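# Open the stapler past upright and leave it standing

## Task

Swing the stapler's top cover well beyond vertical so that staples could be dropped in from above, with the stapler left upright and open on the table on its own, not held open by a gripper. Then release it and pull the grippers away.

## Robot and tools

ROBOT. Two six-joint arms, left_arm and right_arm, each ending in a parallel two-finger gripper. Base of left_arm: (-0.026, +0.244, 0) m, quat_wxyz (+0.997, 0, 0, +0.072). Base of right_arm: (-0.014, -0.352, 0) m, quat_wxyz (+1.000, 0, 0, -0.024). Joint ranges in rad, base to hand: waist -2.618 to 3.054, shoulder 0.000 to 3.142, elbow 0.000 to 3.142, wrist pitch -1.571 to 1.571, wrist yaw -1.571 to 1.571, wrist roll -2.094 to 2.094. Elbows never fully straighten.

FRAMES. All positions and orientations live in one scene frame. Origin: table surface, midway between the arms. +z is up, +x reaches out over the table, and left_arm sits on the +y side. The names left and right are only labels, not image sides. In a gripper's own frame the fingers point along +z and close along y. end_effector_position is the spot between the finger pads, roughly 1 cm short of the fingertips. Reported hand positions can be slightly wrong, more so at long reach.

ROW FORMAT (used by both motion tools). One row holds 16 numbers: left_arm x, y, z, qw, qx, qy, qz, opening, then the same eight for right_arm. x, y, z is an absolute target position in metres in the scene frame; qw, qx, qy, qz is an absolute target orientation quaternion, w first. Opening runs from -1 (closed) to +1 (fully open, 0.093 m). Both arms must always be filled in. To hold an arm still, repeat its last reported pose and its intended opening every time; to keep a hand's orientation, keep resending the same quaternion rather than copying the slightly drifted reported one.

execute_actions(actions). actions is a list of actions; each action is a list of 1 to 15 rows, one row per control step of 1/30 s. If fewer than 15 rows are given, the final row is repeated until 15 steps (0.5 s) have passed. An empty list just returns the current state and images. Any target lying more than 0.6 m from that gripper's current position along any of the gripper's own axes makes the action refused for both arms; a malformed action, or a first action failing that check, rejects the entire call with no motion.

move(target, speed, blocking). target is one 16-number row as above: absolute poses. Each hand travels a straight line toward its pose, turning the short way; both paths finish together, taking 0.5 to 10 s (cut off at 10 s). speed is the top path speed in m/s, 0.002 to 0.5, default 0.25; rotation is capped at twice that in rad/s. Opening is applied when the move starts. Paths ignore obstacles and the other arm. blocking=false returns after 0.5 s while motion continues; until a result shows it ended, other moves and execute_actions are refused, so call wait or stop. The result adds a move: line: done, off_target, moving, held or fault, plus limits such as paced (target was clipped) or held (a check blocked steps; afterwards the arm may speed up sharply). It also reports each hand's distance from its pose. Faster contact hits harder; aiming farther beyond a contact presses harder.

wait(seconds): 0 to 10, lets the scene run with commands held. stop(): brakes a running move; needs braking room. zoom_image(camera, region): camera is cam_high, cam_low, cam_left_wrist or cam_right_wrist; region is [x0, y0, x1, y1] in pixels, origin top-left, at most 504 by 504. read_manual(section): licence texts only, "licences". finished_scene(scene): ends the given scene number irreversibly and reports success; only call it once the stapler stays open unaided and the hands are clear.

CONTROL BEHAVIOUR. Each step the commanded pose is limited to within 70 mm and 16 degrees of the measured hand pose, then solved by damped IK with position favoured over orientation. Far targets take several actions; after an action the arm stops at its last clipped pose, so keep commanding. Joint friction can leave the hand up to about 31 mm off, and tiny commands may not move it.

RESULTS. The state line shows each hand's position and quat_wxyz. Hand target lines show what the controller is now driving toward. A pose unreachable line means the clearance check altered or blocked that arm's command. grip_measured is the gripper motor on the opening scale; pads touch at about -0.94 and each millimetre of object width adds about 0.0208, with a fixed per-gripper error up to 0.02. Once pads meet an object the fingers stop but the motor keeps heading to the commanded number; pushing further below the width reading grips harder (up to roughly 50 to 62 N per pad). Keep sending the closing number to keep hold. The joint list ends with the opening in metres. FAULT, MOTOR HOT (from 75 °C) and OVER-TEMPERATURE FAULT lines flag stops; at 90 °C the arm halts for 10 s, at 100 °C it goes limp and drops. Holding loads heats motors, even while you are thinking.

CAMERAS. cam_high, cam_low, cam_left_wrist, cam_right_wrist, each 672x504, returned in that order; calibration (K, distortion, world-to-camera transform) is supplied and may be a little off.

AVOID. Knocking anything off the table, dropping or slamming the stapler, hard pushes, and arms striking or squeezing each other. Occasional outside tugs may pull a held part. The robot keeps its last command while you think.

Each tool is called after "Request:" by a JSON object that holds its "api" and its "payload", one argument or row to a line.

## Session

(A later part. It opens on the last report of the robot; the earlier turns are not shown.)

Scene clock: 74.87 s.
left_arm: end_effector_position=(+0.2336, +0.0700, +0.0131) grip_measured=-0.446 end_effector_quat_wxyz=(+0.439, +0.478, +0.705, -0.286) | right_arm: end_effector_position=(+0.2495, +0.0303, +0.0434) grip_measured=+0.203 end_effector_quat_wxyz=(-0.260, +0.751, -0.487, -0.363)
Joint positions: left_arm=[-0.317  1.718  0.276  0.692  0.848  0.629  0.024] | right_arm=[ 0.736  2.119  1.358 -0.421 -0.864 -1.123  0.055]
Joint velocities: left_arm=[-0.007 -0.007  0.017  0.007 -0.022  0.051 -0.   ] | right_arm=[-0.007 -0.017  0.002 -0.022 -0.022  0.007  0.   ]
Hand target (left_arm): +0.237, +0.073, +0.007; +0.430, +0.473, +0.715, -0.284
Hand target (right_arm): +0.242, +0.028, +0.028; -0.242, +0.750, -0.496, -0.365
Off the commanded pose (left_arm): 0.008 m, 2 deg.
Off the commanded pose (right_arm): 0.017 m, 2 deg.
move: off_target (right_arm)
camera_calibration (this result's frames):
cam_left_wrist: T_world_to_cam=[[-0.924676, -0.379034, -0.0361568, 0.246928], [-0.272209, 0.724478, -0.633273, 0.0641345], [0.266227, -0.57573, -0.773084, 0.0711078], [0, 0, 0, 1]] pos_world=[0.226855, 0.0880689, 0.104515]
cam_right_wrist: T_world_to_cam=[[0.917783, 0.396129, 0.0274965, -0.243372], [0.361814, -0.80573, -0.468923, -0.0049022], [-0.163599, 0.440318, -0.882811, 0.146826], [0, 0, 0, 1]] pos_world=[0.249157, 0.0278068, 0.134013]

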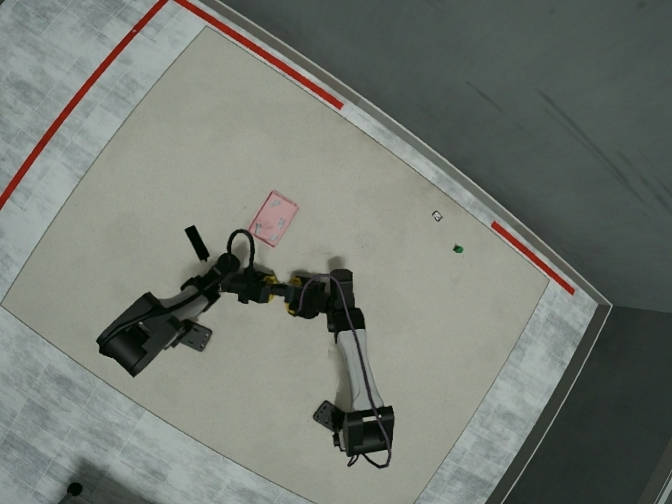

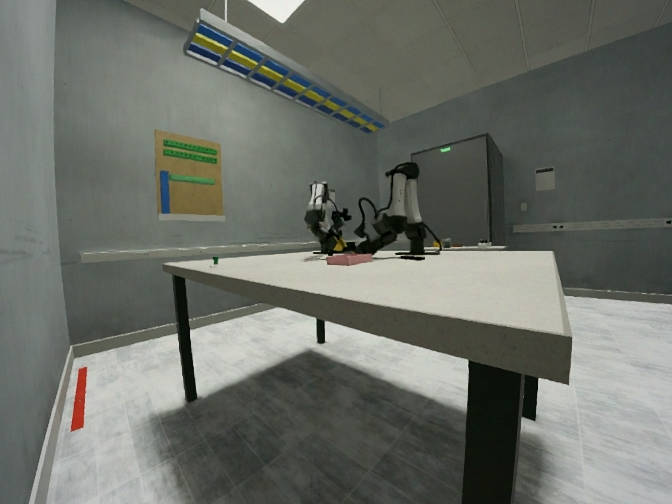

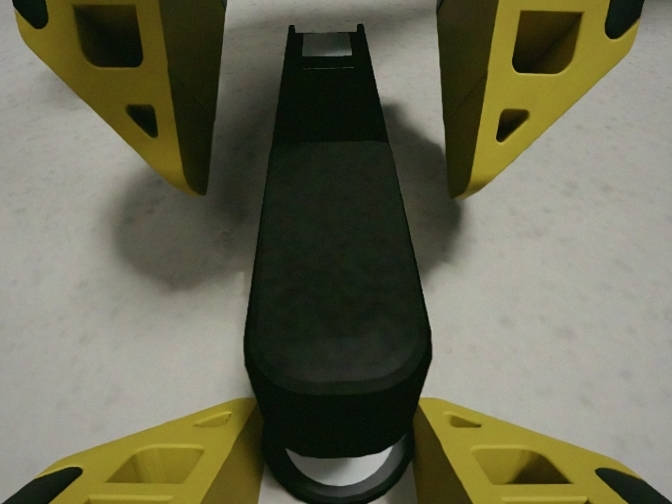

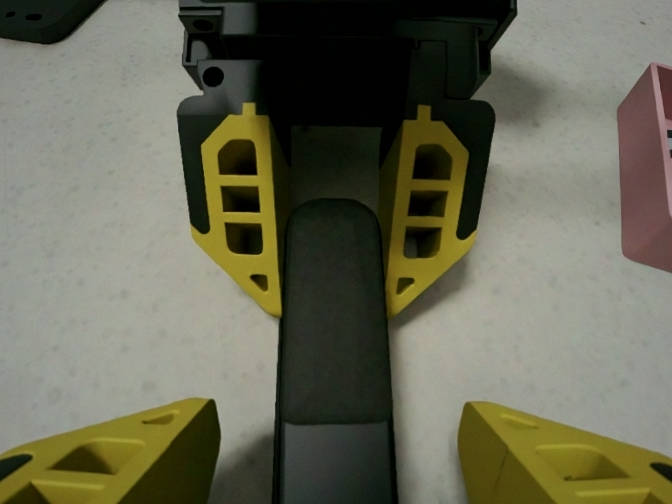

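Request:
{"api": "move", "payload": {
  "target": [0.237,0.073,0.007,0.43,0.473,0.715,-0.284,-0.55,0.242,0.029,0.024,0.242,-0.75,0.496,0.365,-0.65],
  "speed": 0.05
}}

Request:
{"api": "move", "payload": {
  "target": [0.237,0.073,0.007,0.43,0.473,0.715,-0.284,-0.55,0.254,0.012,0.074,0.355,-0.639,0.423,0.536,-0.65],
  "speed": 0.04
}}

Scene clock: 80.73 s.
left_arm: end_effector_position=(+0.2341, +0.0703, +0.0132) grip_measured=-0.446 end_effector_quat_wxyz=(+0.441, +0.480, +0.703, -0.283) | right_arm: end_effector_position=(+0.2487, +0.0305, +0.0436) grip_measured=-0.611 end_effector_quat_wxyz=(-0.261, +0.752, -0.483, -0.364)
Joint positions: left_arm=[-0.317  1.718  0.276  0.694  0.846  0.637  0.024] | right_arm=[ 0.736  2.119  1.358 -0.422 -0.867 -1.13   0.016]
Joint velocities: left_arm=[-0.012  0.007  0.002 -0.007  0.081  0.007 -0.   ] | right_arm=[-0.012  0.007  0.002 -0.022  0.037  0.037 -0.   ]
Hand target (left_arm): +0.237, +0.073, +0.007; +0.430, +0.473, +0.715, -0.284
Hand target (right_arm): +0.241, +0.028, +0.025; -0.242, +0.750, -0.496, -0.365
Off the commanded pose (left_arm): 0.007 m, 2 deg.
Off the commanded pose (right_arm): 0.021 m, 3 deg.
move: off_target (right_arm)
camera_calibration (this result's frames):
cam_left_wrist: T_world_to_cam=[[-0.925013, -0.377188, -0.0456053, 0.24757], [-0.265379, 0.727336, -0.632895, 0.0623591], [0.27189, -0.573333, -0.772894, 0.0696842], [0, 0, 0, 1]] pos_world=[0.226608, 0.0879765, 0.104616]
cam_right_wrist: T_world_to_cam=[[0.915254, 0.401643, 0.0315105, -0.242514], [0.368115, -0.801938, -0.470517, -0.00596403], [-0.16371, 0.442242, -0.881828, 0.146746], [0, 0, 0, 1]] pos_world=[0.248181, 0.0277238, 0.134241]

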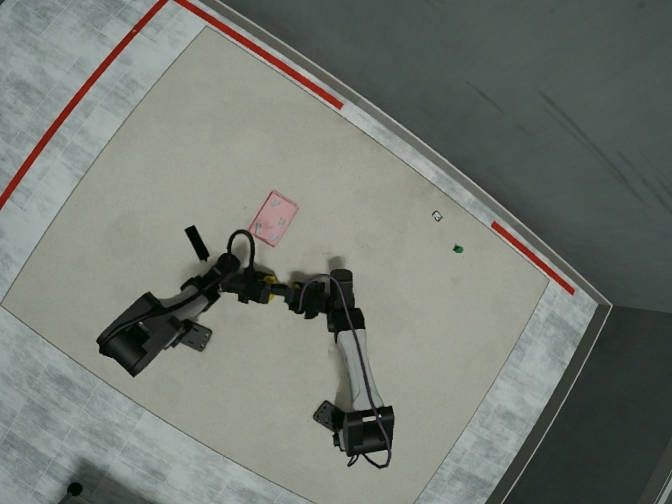

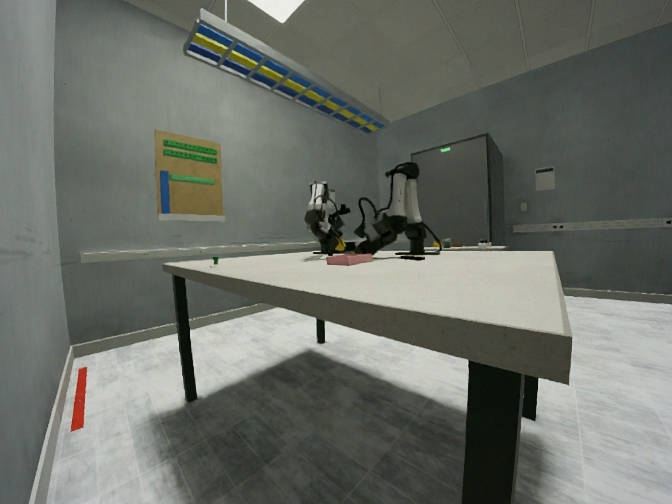

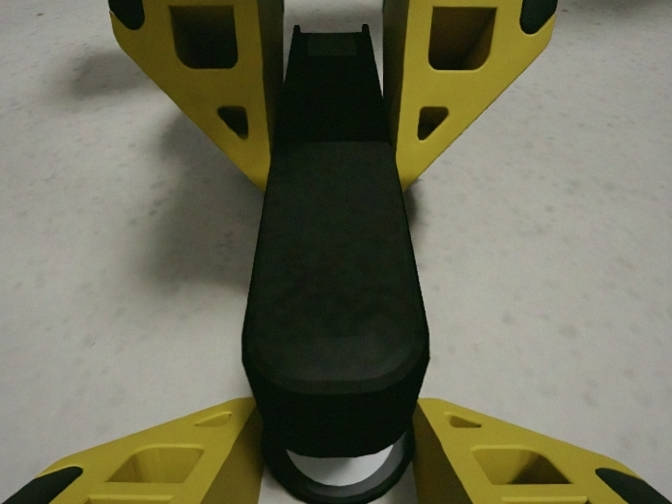

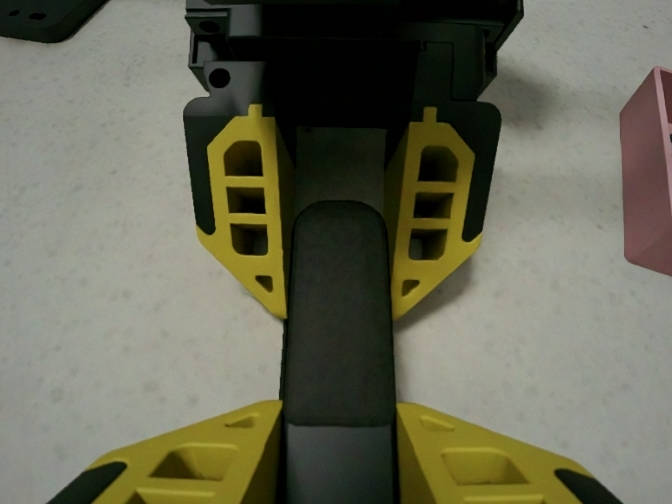

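Scene clock: 86.87 s.
left_arm: end_effector_position=(+0.2328, +0.0692, +0.0141) grip_measured=-0.446 end_effector_quat_wxyz=(+0.441, +0.481, +0.701, -0.288) | right_arm: end_effector_position=(+0.2510, +0.0210, +0.0771) grip_measured=-0.611 end_effector_quat_wxyz=(-0.355, +0.651, -0.417, -0.525)
Joint positions: left_arm=[-0.317  1.718  0.276  0.694  0.858  0.636  0.024] | right_arm=[ 0.638  2.138  1.152  0.154 -1.301 -0.838  0.016]
Joint velocities: left_arm=[-0.012  0.012 -0.002  0.007  0.037 -0.066 -0.001] | right_arm=[-0.012 -0.002 -0.012  0.066 -0.081  0.11   0.001]
Hand target (left_arm): +0.237, +0.073, +0.007; +0.430, +0.473, +0.715, -0.284
Hand target (right_arm): +0.254, +0.013, +0.074; -0.354, +0.639, -0.423, -0.536
Off the commanded pose (left_arm): 0.009 m, 2 deg.
Off the commanded pose (right_arm): 0.010 m, 2 deg.
move: done
camera_calibration (this result's frames):
cam_left_wrist: T_world_to_cam=[[-0.928172, -0.369905, -0.0408313, 0.246162], [-0.260705, 0.724586, -0.637972, 0.0625456], [0.265575, -0.581502, -0.768977, 0.072137], [0, 0, 0, 1]] pos_world=[0.225629, 0.0876846, 0.105425]
cam_right_wrist: T_world_to_cam=[[0.913263, 0.406942, 0.0186864, -0.240434], [0.255421, -0.536278, -0.804466, 0.049783], [-0.31735, 0.739462, -0.593704, 0.191017], [0, 0, 0, 1]] pos_world=[0.267483, -0.0167099, 0.157949]

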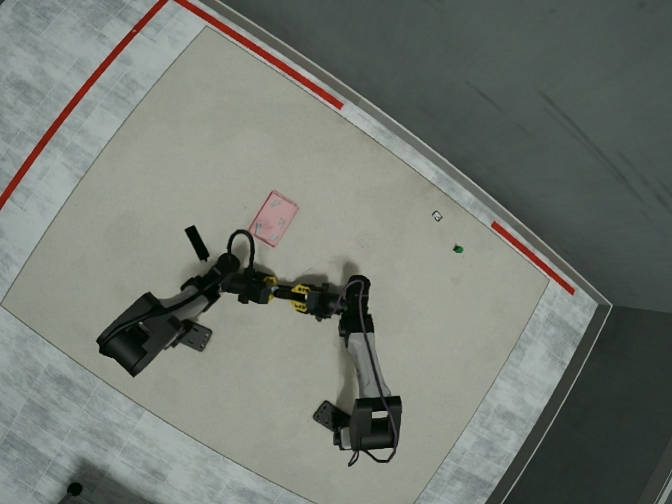

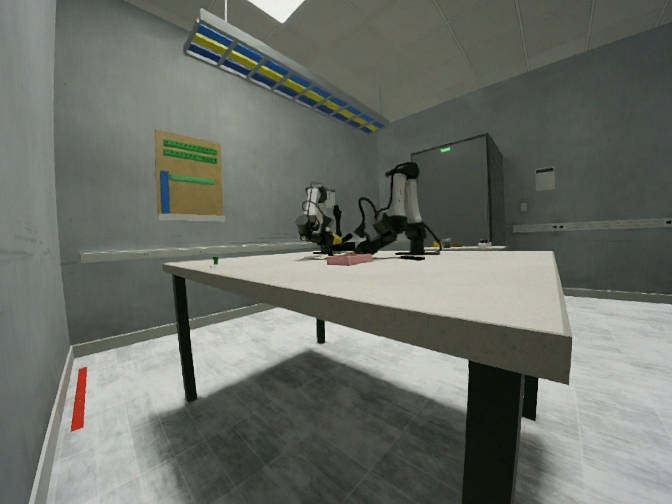

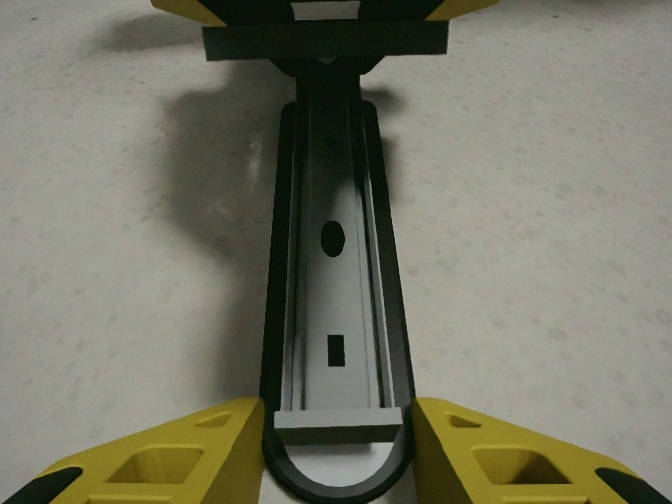

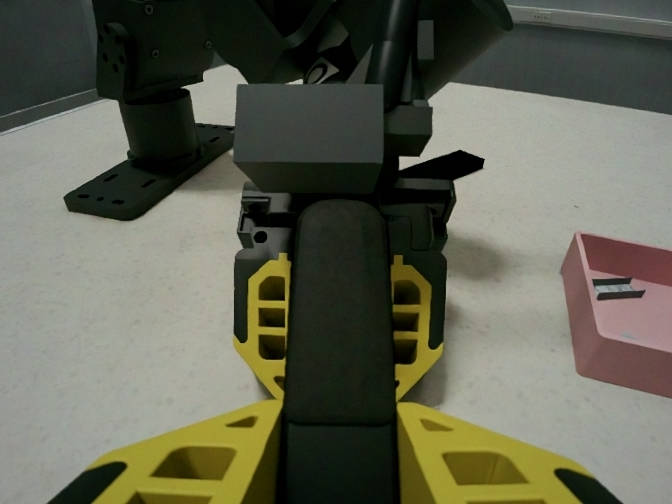

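Request:
{"api": "move", "payload": {
  "target": [0.237,0.073,0.007,0.43,0.473,0.715,-0.284,-0.55,0.267,-0.012,0.098,0.355,-0.639,0.423,0.536,-0.53],
  "speed": 0.05
}}

Request:
{"api": "move", "payload": {
  "target": [0.237,0.073,0.007,0.43,0.473,0.715,-0.284,-0.55,0.281,-0.046,0.1,0.355,-0.639,0.423,0.536,-0.53],
  "speed": 0.05
}}

Scene clock: 94.23 s.
left_arm: end_effector_position=(+0.2305, +0.0678, +0.0151) grip_measured=-0.446 end_effector_quat_wxyz=(+0.440, +0.482, +0.697, -0.295) | right_arm: end_effector_position=(+0.2584, -0.0051, +0.0892) grip_measured=-0.525 end_effector_quat_wxyz=(-0.352, +0.643, -0.419, -0.536)
Joint positions: left_arm=[-0.317  1.718  0.276  0.69   0.874  0.636  0.024] | right_arm=[ 0.57   2.11   1.195 -0.114 -1.362 -1.022  0.02 ]
Joint velocities: left_arm=[ 0.002  0.017 -0.002  0.037  0.037  0.007 -0.001] | right_arm=[-0.017  0.002  0.061 -0.139 -0.066 -0.081 -0.002]
Hand target (left_arm): +0.236, +0.073, +0.007; +0.430, +0.473, +0.715, -0.284
Hand target (right_arm): +0.267, -0.012, +0.098; -0.357, +0.637, -0.424, -0.536
Off the commanded pose (left_arm): 0.012 m, 3 deg.
Off the commanded pose (right_arm): 0.014 m, 1 deg.
move: off_target (left_arm, right_arm)
camera_calibration (this result's frames):
cam_left_wrist: T_world_to_cam=[[-0.932844, -0.358862, -0.0319564, 0.243732], [-0.255261, 0.720914, -0.644302, 0.0627371], [0.254253, -0.592876, -0.764103, 0.0759782], [0, 0, 0, 1]] pos_world=[0.22406, 0.0872835, 0.106266]
cam_right_wrist: T_world_to_cam=[[0.912198, 0.409742, -0.00271773, -0.234635], [0.234525, -0.527534, -0.816521, 0.050153], [-0.335996, 0.744191, -0.57731, 0.223238], [0, 0, 0, 1]] pos_world=[0.277278, -0.043535, 0.169191]

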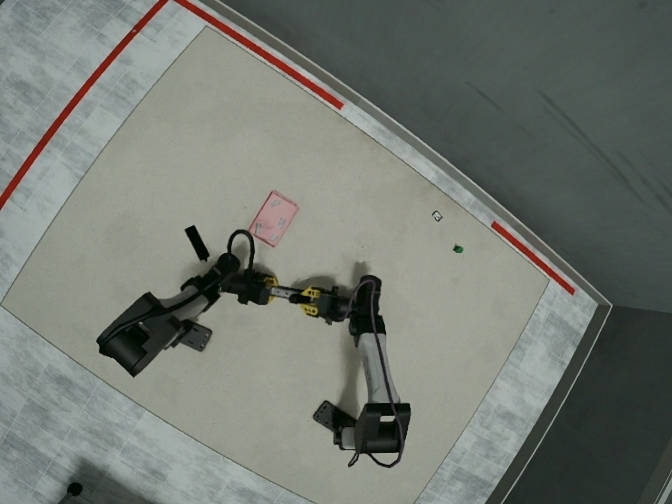

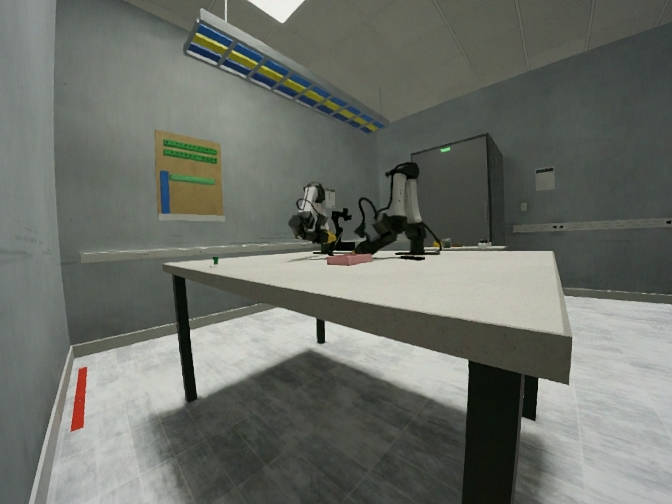

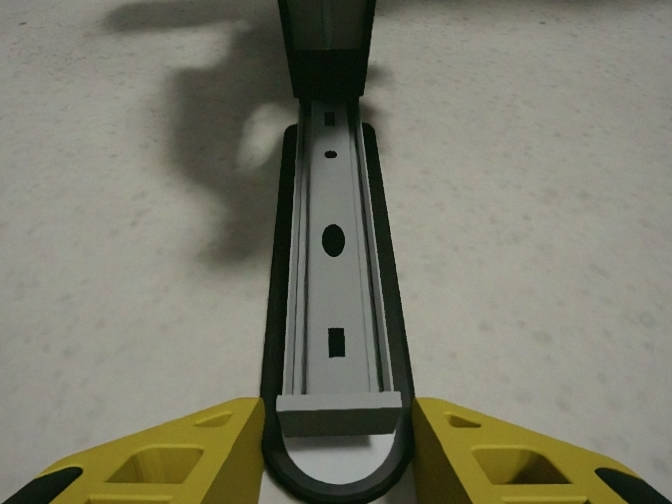

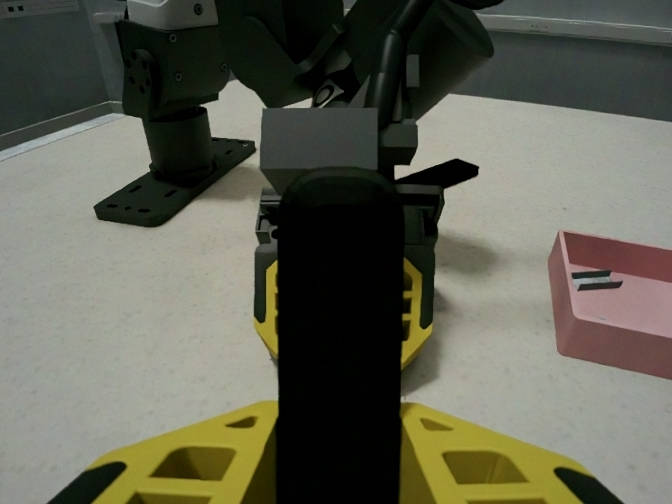

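Scene clock: 95.73 s.
left_arm: end_effector_position=(+0.2305, +0.0680, +0.0147) grip_measured=-0.446 end_effector_quat_wxyz=(+0.440, +0.483, +0.698, -0.294) | right_arm: end_effector_position=(+0.2725, -0.0394, +0.0972) grip_measured=-0.525 end_effector_quat_wxyz=(-0.352, +0.645, -0.418, -0.534)
Joint positions: left_arm=[-0.317  1.718  0.276  0.688  0.872  0.64   0.024] | right_arm=[ 0.475  2.157  1.368 -0.699 -1.387 -1.496  0.02 ]
Joint velocities: left_arm=[-0.017 -0.002 -0.007  0.051  0.081 -0.007  0.   ] | right_arm=[ 0.002  0.037  0.1   -0.286 -0.007 -0.227 -0.   ]
Hand target (left_arm): +0.236, +0.073, +0.007; +0.430, +0.473, +0.715, -0.284
Hand target (right_arm): +0.281, -0.046, +0.100; -0.356, +0.638, -0.424, -0.535
Off the commanded pose (left_arm): 0.011 m, 3 deg.
Off the commanded pose (right_arm): 0.011 m, 1 deg.
move: off_target (left_arm, right_arm)
camera_calibration (this result's frames):
cam_left_wrist: T_world_to_cam=[[-0.932691, -0.359005, -0.0346871, 0.243891], [-0.254414, 0.723021, -0.642273, 0.0618663], [0.255659, -0.590217, -0.765691, 0.0752738], [0, 0, 0, 1]] pos_world=[0.22397, 0.0872554, 0.105831]
cam_right_wrist: T_world_to_cam=[[0.912267, 0.409586, 0.00293625, -0.233915], [0.240375, -0.529553, -0.813507, 0.0332807], [-0.331646, 0.742841, -0.581548, 0.257272], [0, 0, 0, 1]] pos_world=[0.290717, -0.0776799, 0.177377]

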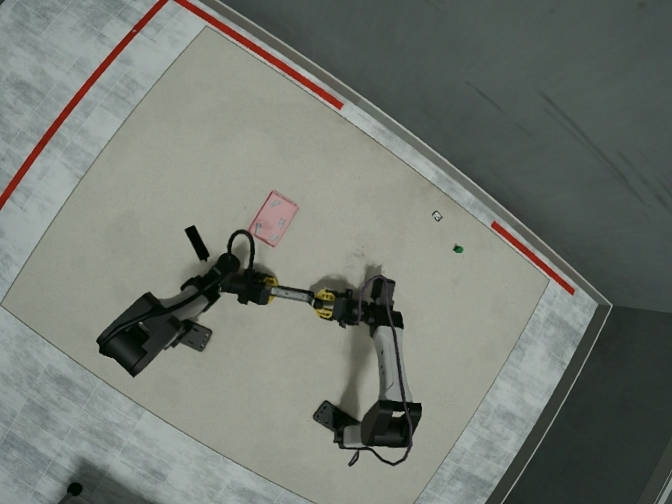

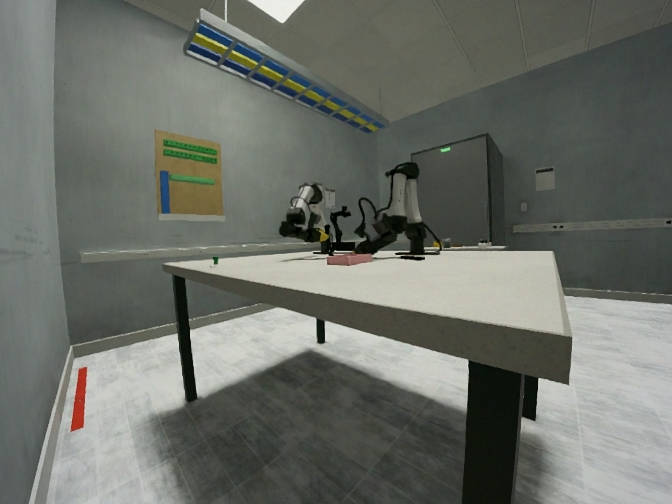

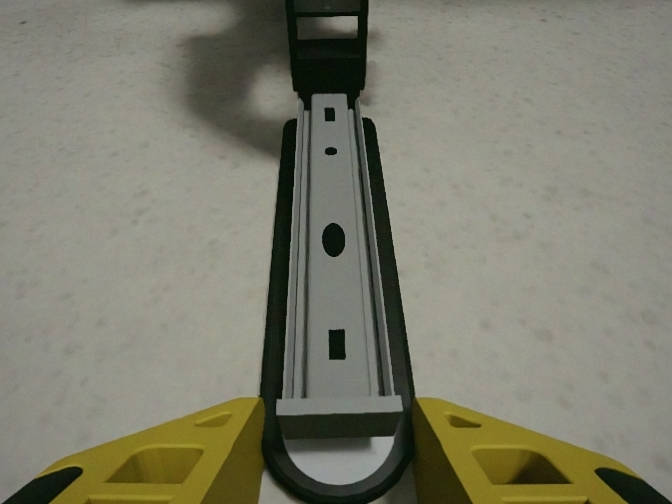

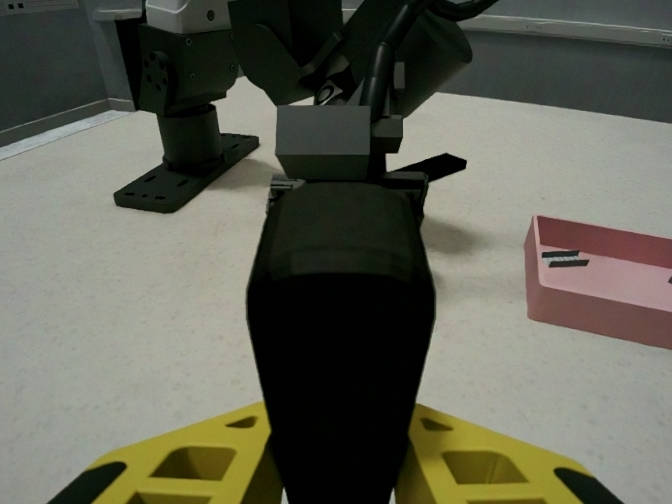

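Request:
{"api": "move", "payload": {
  "target": [0.237,0.073,0.007,0.43,0.473,0.715,-0.284,-0.55,0.296,-0.085,0.088,0.326,-0.673,0.445,0.493,-0.53],
  "speed": 0.05
}}

Request:
{"api": "move", "payload": {
  "target": [0.237,0.073,0.007,0.43,0.473,0.715,-0.284,-0.55,0.296,-0.085,0.088,0.326,-0.673,0.445,0.493,0.1]
}}

Scene clock: 102.50 s.
left_arm: end_effector_position=(+0.2326, +0.0665, +0.0181) grip_measured=-0.446 end_effector_quat_wxyz=(+0.445, +0.485, +0.692, -0.296) | right_arm: end_effector_position=(+0.2870, -0.0736, +0.0876) grip_measured=-0.525 end_effector_quat_wxyz=(-0.330, +0.680, -0.428, -0.496)
Joint positions: left_arm=[-0.317  1.718  0.284  0.694  0.883  0.638  0.024] | right_arm=[ 0.391  2.233  1.527 -1.115 -1.265 -1.858  0.02 ]
Joint velocities: left_arm=[ 0.002 -0.002 -0.002 -0.007  0.007 -0.051 -0.001] | right_arm=[-0.002  0.022  0.022  0.007 -0.007 -0.066  0.001]
Hand target (left_arm): +0.236, +0.073, +0.007; +0.430, +0.473, +0.715, -0.284
Hand target (right_arm): +0.296, -0.085, +0.088; -0.326, +0.673, -0.445, -0.493
Off the commanded pose (left_arm): 0.014 m, 4 deg.
Off the commanded pose (right_arm): 0.015 m, 2 deg.
move: off_target (left_arm, right_arm)
camera_calibration (this result's frames):
cam_left_wrist: T_world_to_cam=[[-0.934915, -0.352582, -0.0402553, 0.245593], [-0.242768, 0.718185, -0.65213, 0.0635179], [0.25884, -0.599913, -0.757037, 0.0761599], [0, 0, 0, 1]] pos_world=[0.225315, 0.0866633, 0.108964]
cam_right_wrist: T_world_to_cam=[[0.906152, 0.422608, 0.0170681, -0.231657], [0.29427, -0.600956, -0.74314, -0.0230151], [-0.3038, 0.67842, -0.668918, 0.27676], [0, 0, 0, 1]] pos_world=[0.300769, -0.10369, 0.17198]

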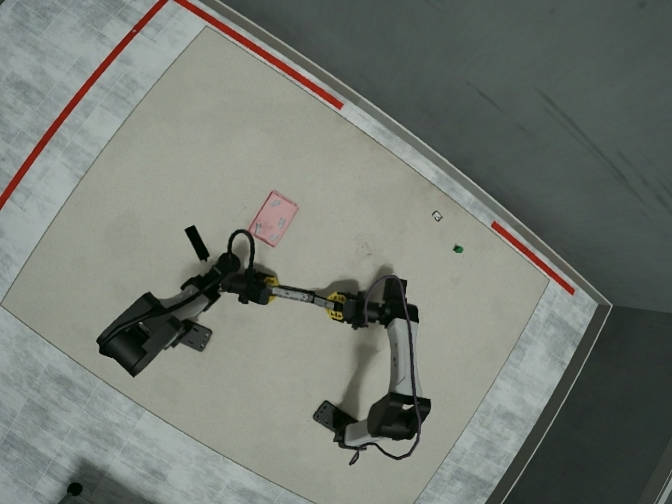

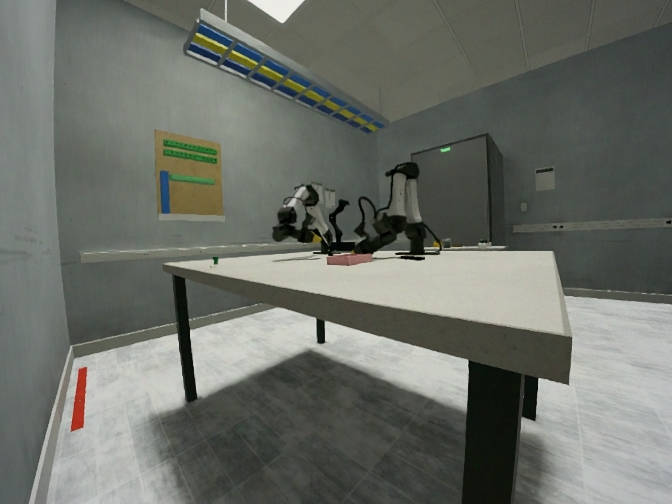

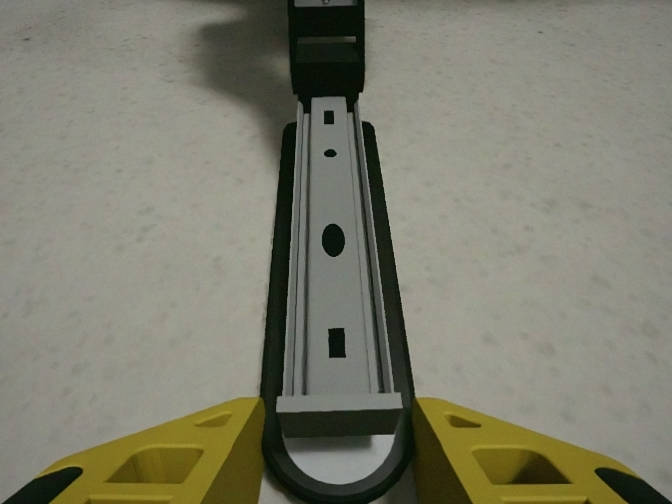

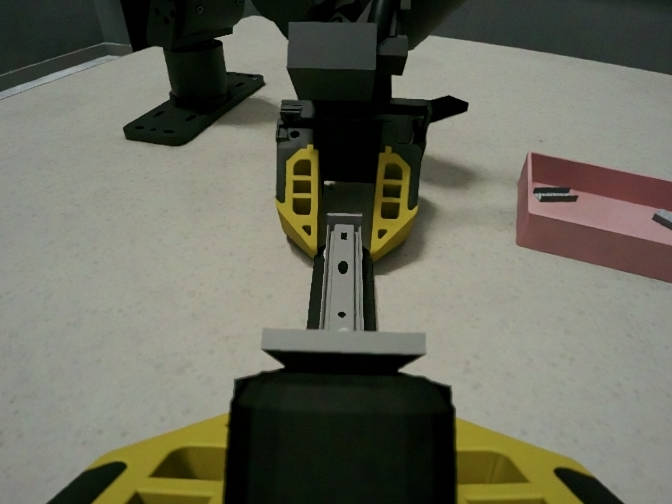

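Scene clock: 103.23 s.
left_arm: end_effector_position=(+0.2318, +0.0685, +0.0134) grip_measured=-0.446 end_effector_quat_wxyz=(+0.436, +0.481, +0.702, -0.293) | right_arm: end_effector_position=(+0.2898, -0.0825, +0.0886) grip_measured=+0.097 end_effector_quat_wxyz=(-0.325, +0.669, -0.445, -0.500)
Joint positions: left_arm=[-0.317  1.718  0.284  0.671  0.864  0.638  0.024] | right_arm=[ 0.366  2.233  1.527 -1.151 -1.264 -1.859  0.05 ]
Joint velocities: left_arm=[-0.002  0.022  0.002 -0.037 -0.037 -0.051 -0.001] | right_arm=[-0.007 -0.007 -0.002  0.022  0.007 -0.022 -0.002]
Hand target (left_arm): +0.237, +0.073, +0.007; +0.430, +0.473, +0.715, -0.284
Hand target (right_arm): +0.296, -0.085, +0.088; -0.326, +0.673, -0.445, -0.493
Off the commanded pose (left_arm): 0.009 m, 2 deg.
Off the commanded pose (right_arm): 0.007 m, 1 deg.
move: done
camera_calibration (this result's frames):
cam_left_wrist: T_world_to_cam=[[-0.930842, -0.364407, -0.027213, 0.245095], [-0.265437, 0.725454, -0.635028, 0.0633012], [0.251151, -0.583887, -0.77201, 0.0749429], [0, 0, 0, 1]] pos_world=[0.226125, 0.0871505, 0.104724]
cam_right_wrist: T_world_to_cam=[[0.916144, 0.400494, -0.0168665, -0.232209], [0.255833, -0.616583, -0.744563, -0.0184418], [-0.308593, 0.677812, -0.667339, 0.285572], [0, 0, 0, 1]] pos_world=[0.30558, -0.111937, 0.172926]

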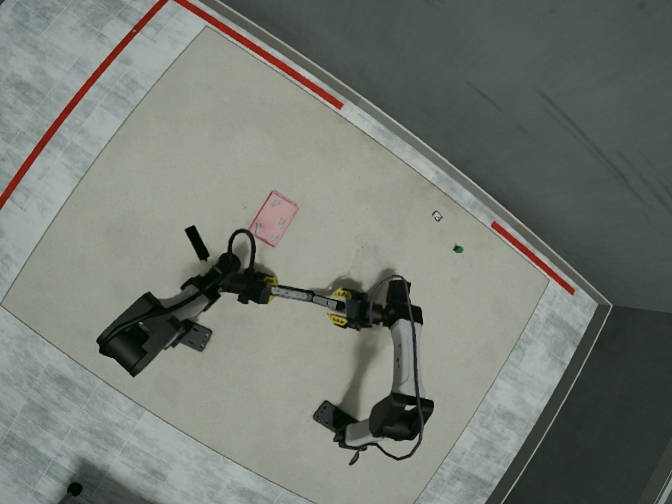

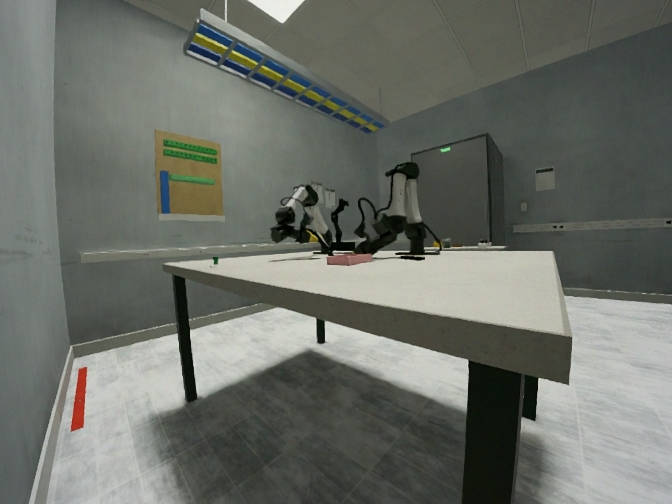

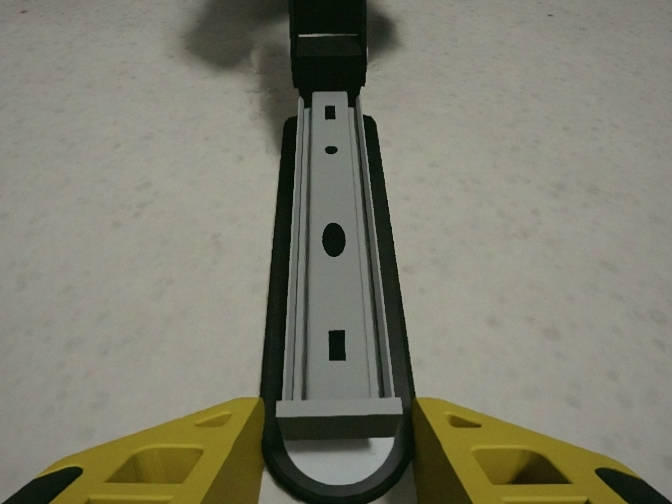

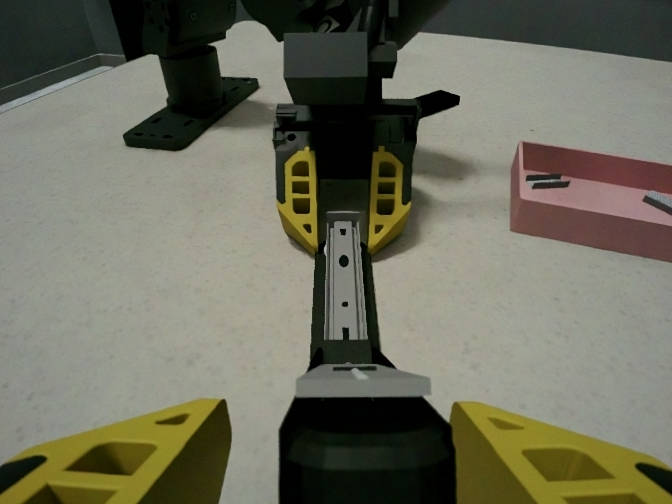

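Request:
{"api": "move", "payload": {
  "target": [0.237,0.073,0.007,0.43,0.473,0.715,-0.284,0.3,0.315,-0.135,0.13,0.242,-0.75,0.496,0.365,0.3],
  "speed": 0.15
}}

Request:
{"api": "move", "payload": {
  "target": [0.2,0.17,0.08,0.353,0.5,0.756,-0.233,0.3,0.33,-0.22,0.17,0.166,-0.796,0.527,0.251,0.3]
}}

Request:
{"api": "zoom_image", "payload": {
  "camera": "cam_low",
  "region": [290, 210, 390, 275]
}}

Scene clock: 110.40 s.
left_arm: end_effector_position=(+0.2317, +0.0684, +0.0135) grip_measured=+0.299 end_effector_quat_wxyz=(+0.436, +0.481, +0.702, -0.293) | right_arm: end_effector_position=(+0.3118, -0.1305, +0.1241) grip_measured=+0.297 end_effector_quat_wxyz=(-0.241, +0.748, -0.491, -0.375)
Joint positions: left_arm=[-0.317  1.718  0.284  0.671  0.865  0.638  0.06 ] | right_arm=[ 0.301  2.127  1.729 -1.388 -0.906 -1.832  0.059]
Joint velocities: left_arm=[-0.002 -0.002  0.002 -0.022 -0.007  0.037  0.   ] | right_arm=[-0.017 -0.012 -0.002 -0.007 -0.051  0.022 -0.001]
Hand target (left_arm): +0.237, +0.073, +0.007; +0.430, +0.473, +0.715, -0.284
Hand target (right_arm): +0.317, -0.135, +0.130; -0.242, +0.749, -0.497, -0.365
Off the commanded pose (left_arm): 0.010 m, 2 deg.
Off the commanded pose (right_arm): 0.008 m, 1 deg.
move: done
camera_calibration (this result's frames):
cam_left_wrist: T_world_to_cam=[[-0.931147, -0.363659, -0.0268018, 0.244956], [-0.264924, 0.725178, -0.635557, 0.0633153], [0.250562, -0.584696, -0.771589, 0.0751778], [0, 0, 0, 1]] pos_world=[0.226027, 0.0871215, 0.104812]
cam_right_wrist: T_world_to_cam=[[0.913657, 0.406128, -0.0170535, -0.231], [0.351749, -0.810955, -0.467574, -0.116886], [-0.203725, 0.421203, -0.88379, 0.309277], [0, 0, 0, 1]] pos_world=[0.315176, -0.131242, 0.214744]

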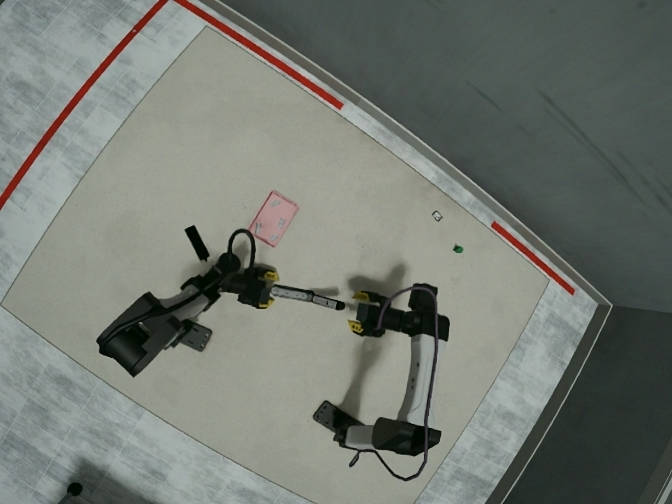

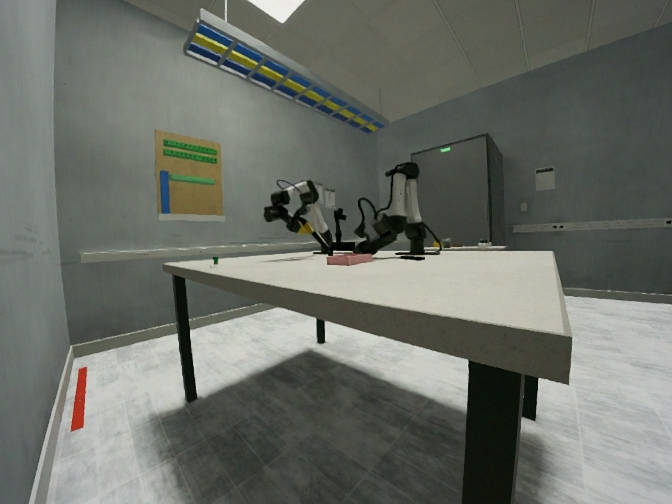

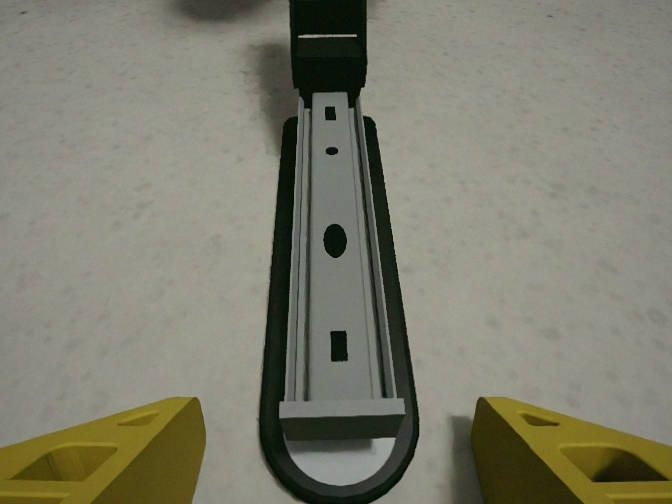

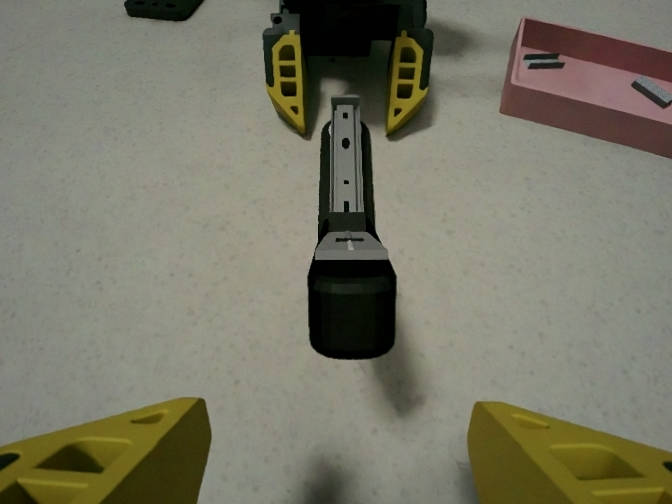

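Scene clock: 112.00 s.
left_arm: end_effector_position=(+0.1946, +0.1683, +0.0794) grip_measured=+0.299 end_effector_quat_wxyz=(+0.352, +0.502, +0.754, -0.236) | right_arm: end_effector_position=(+0.3299, -0.2160, +0.1653) grip_measured=+0.297 end_effector_quat_wxyz=(-0.189, +0.786, -0.539, -0.236)
Joint positions: left_arm=[ 0.108  1.238  0.579 -0.745  0.862  1.35   0.06 ] | right_arm=[ 0.162  2.011  1.867 -1.553 -0.603 -1.864  0.059]
Joint velocities: left_arm=[-0.007 -0.012 -0.002 -0.066  0.037 -0.007 -0.   ] | right_arm=[-0.017 -0.007  0.007  0.007 -0.037  0.066 -0.001]
Hand target (left_arm): +0.198, +0.171, +0.081; +0.350, +0.502, +0.755, -0.234
Hand target (right_arm): +0.332, -0.220, +0.170; -0.190, +0.790, -0.537, -0.227
Off the commanded pose (left_arm): 0.006 m, 1 deg.
Off the commanded pose (right_arm): 0.006 m, 4 deg.
joint sent to its limit (right arm) — the command would take joint 4 (wrist pitch) past its lower limit, so that joint was sent only as far as its limit.
move: off_target (right_arm)
camera_calibration (this result's frames):
cam_left_wrist: T_world_to_cam=[[-0.925439, -0.378557, -0.0160695, 0.249004], [-0.333112, 0.833088, -0.441588, 0.00267432], [0.180553, -0.40331, -0.897074, 0.186854], [0, 0, 0, 1]] pos_world=[0.197592, 0.167394, 0.172804]
cam_right_wrist: T_world_to_cam=[[0.93646, 0.349342, 0.031668, -0.239945], [0.349316, -0.920533, -0.174923, -0.244604], [-0.0319566, 0.17487, -0.984073, 0.292106], [0, 0, 0, 1]] pos_world=[0.319478, -0.192424, 0.252265]

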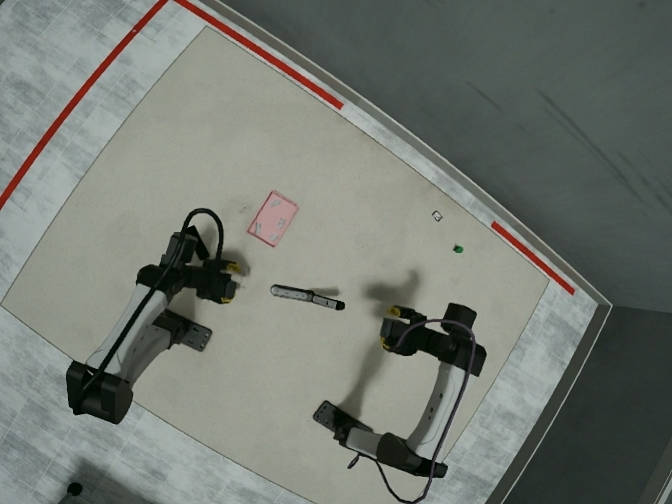

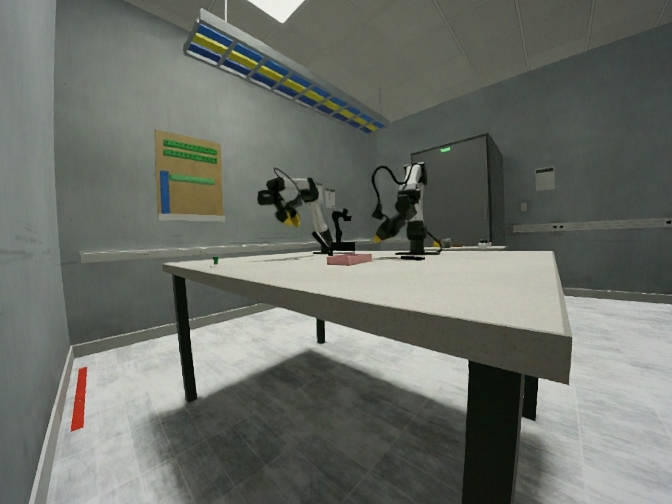

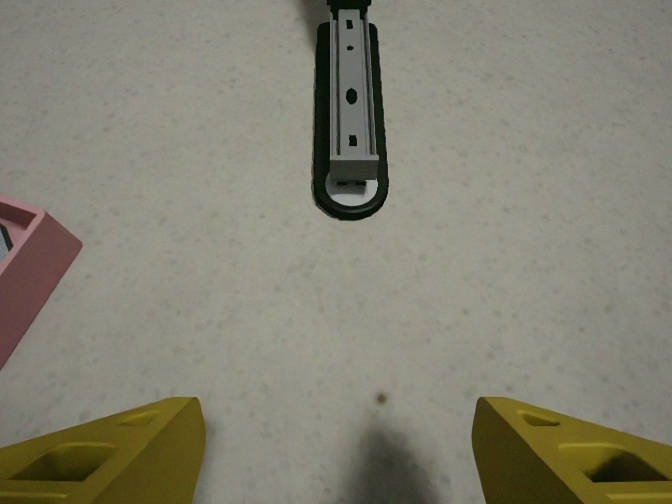

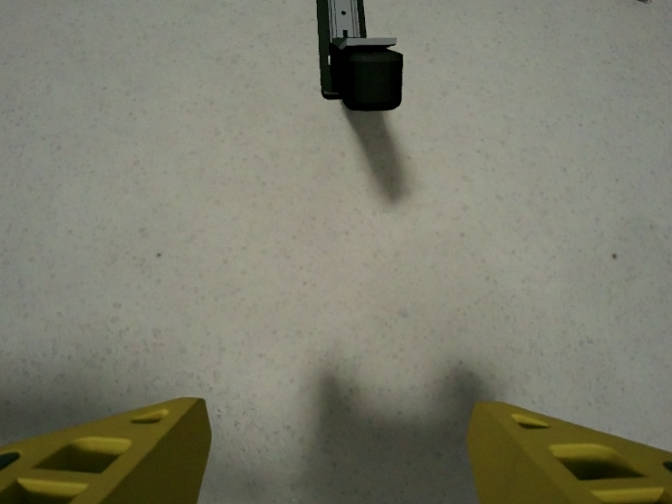

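Region (290, 210, 390, 275) of cam_low's 672x504 image, scaled by 5.040, with more detail than that image has; it fills the top 328 rows of this view, and the rest is white.

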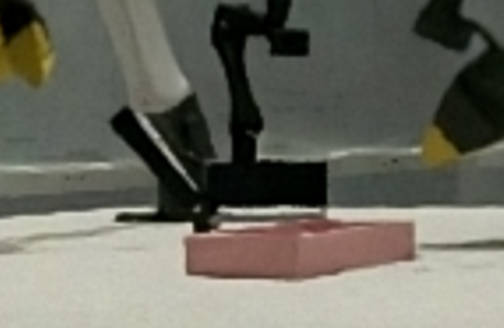

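Request:
{"api": "finished_scene", "payload": {
  "scene": 1
}}

The scene is finished: the task was done.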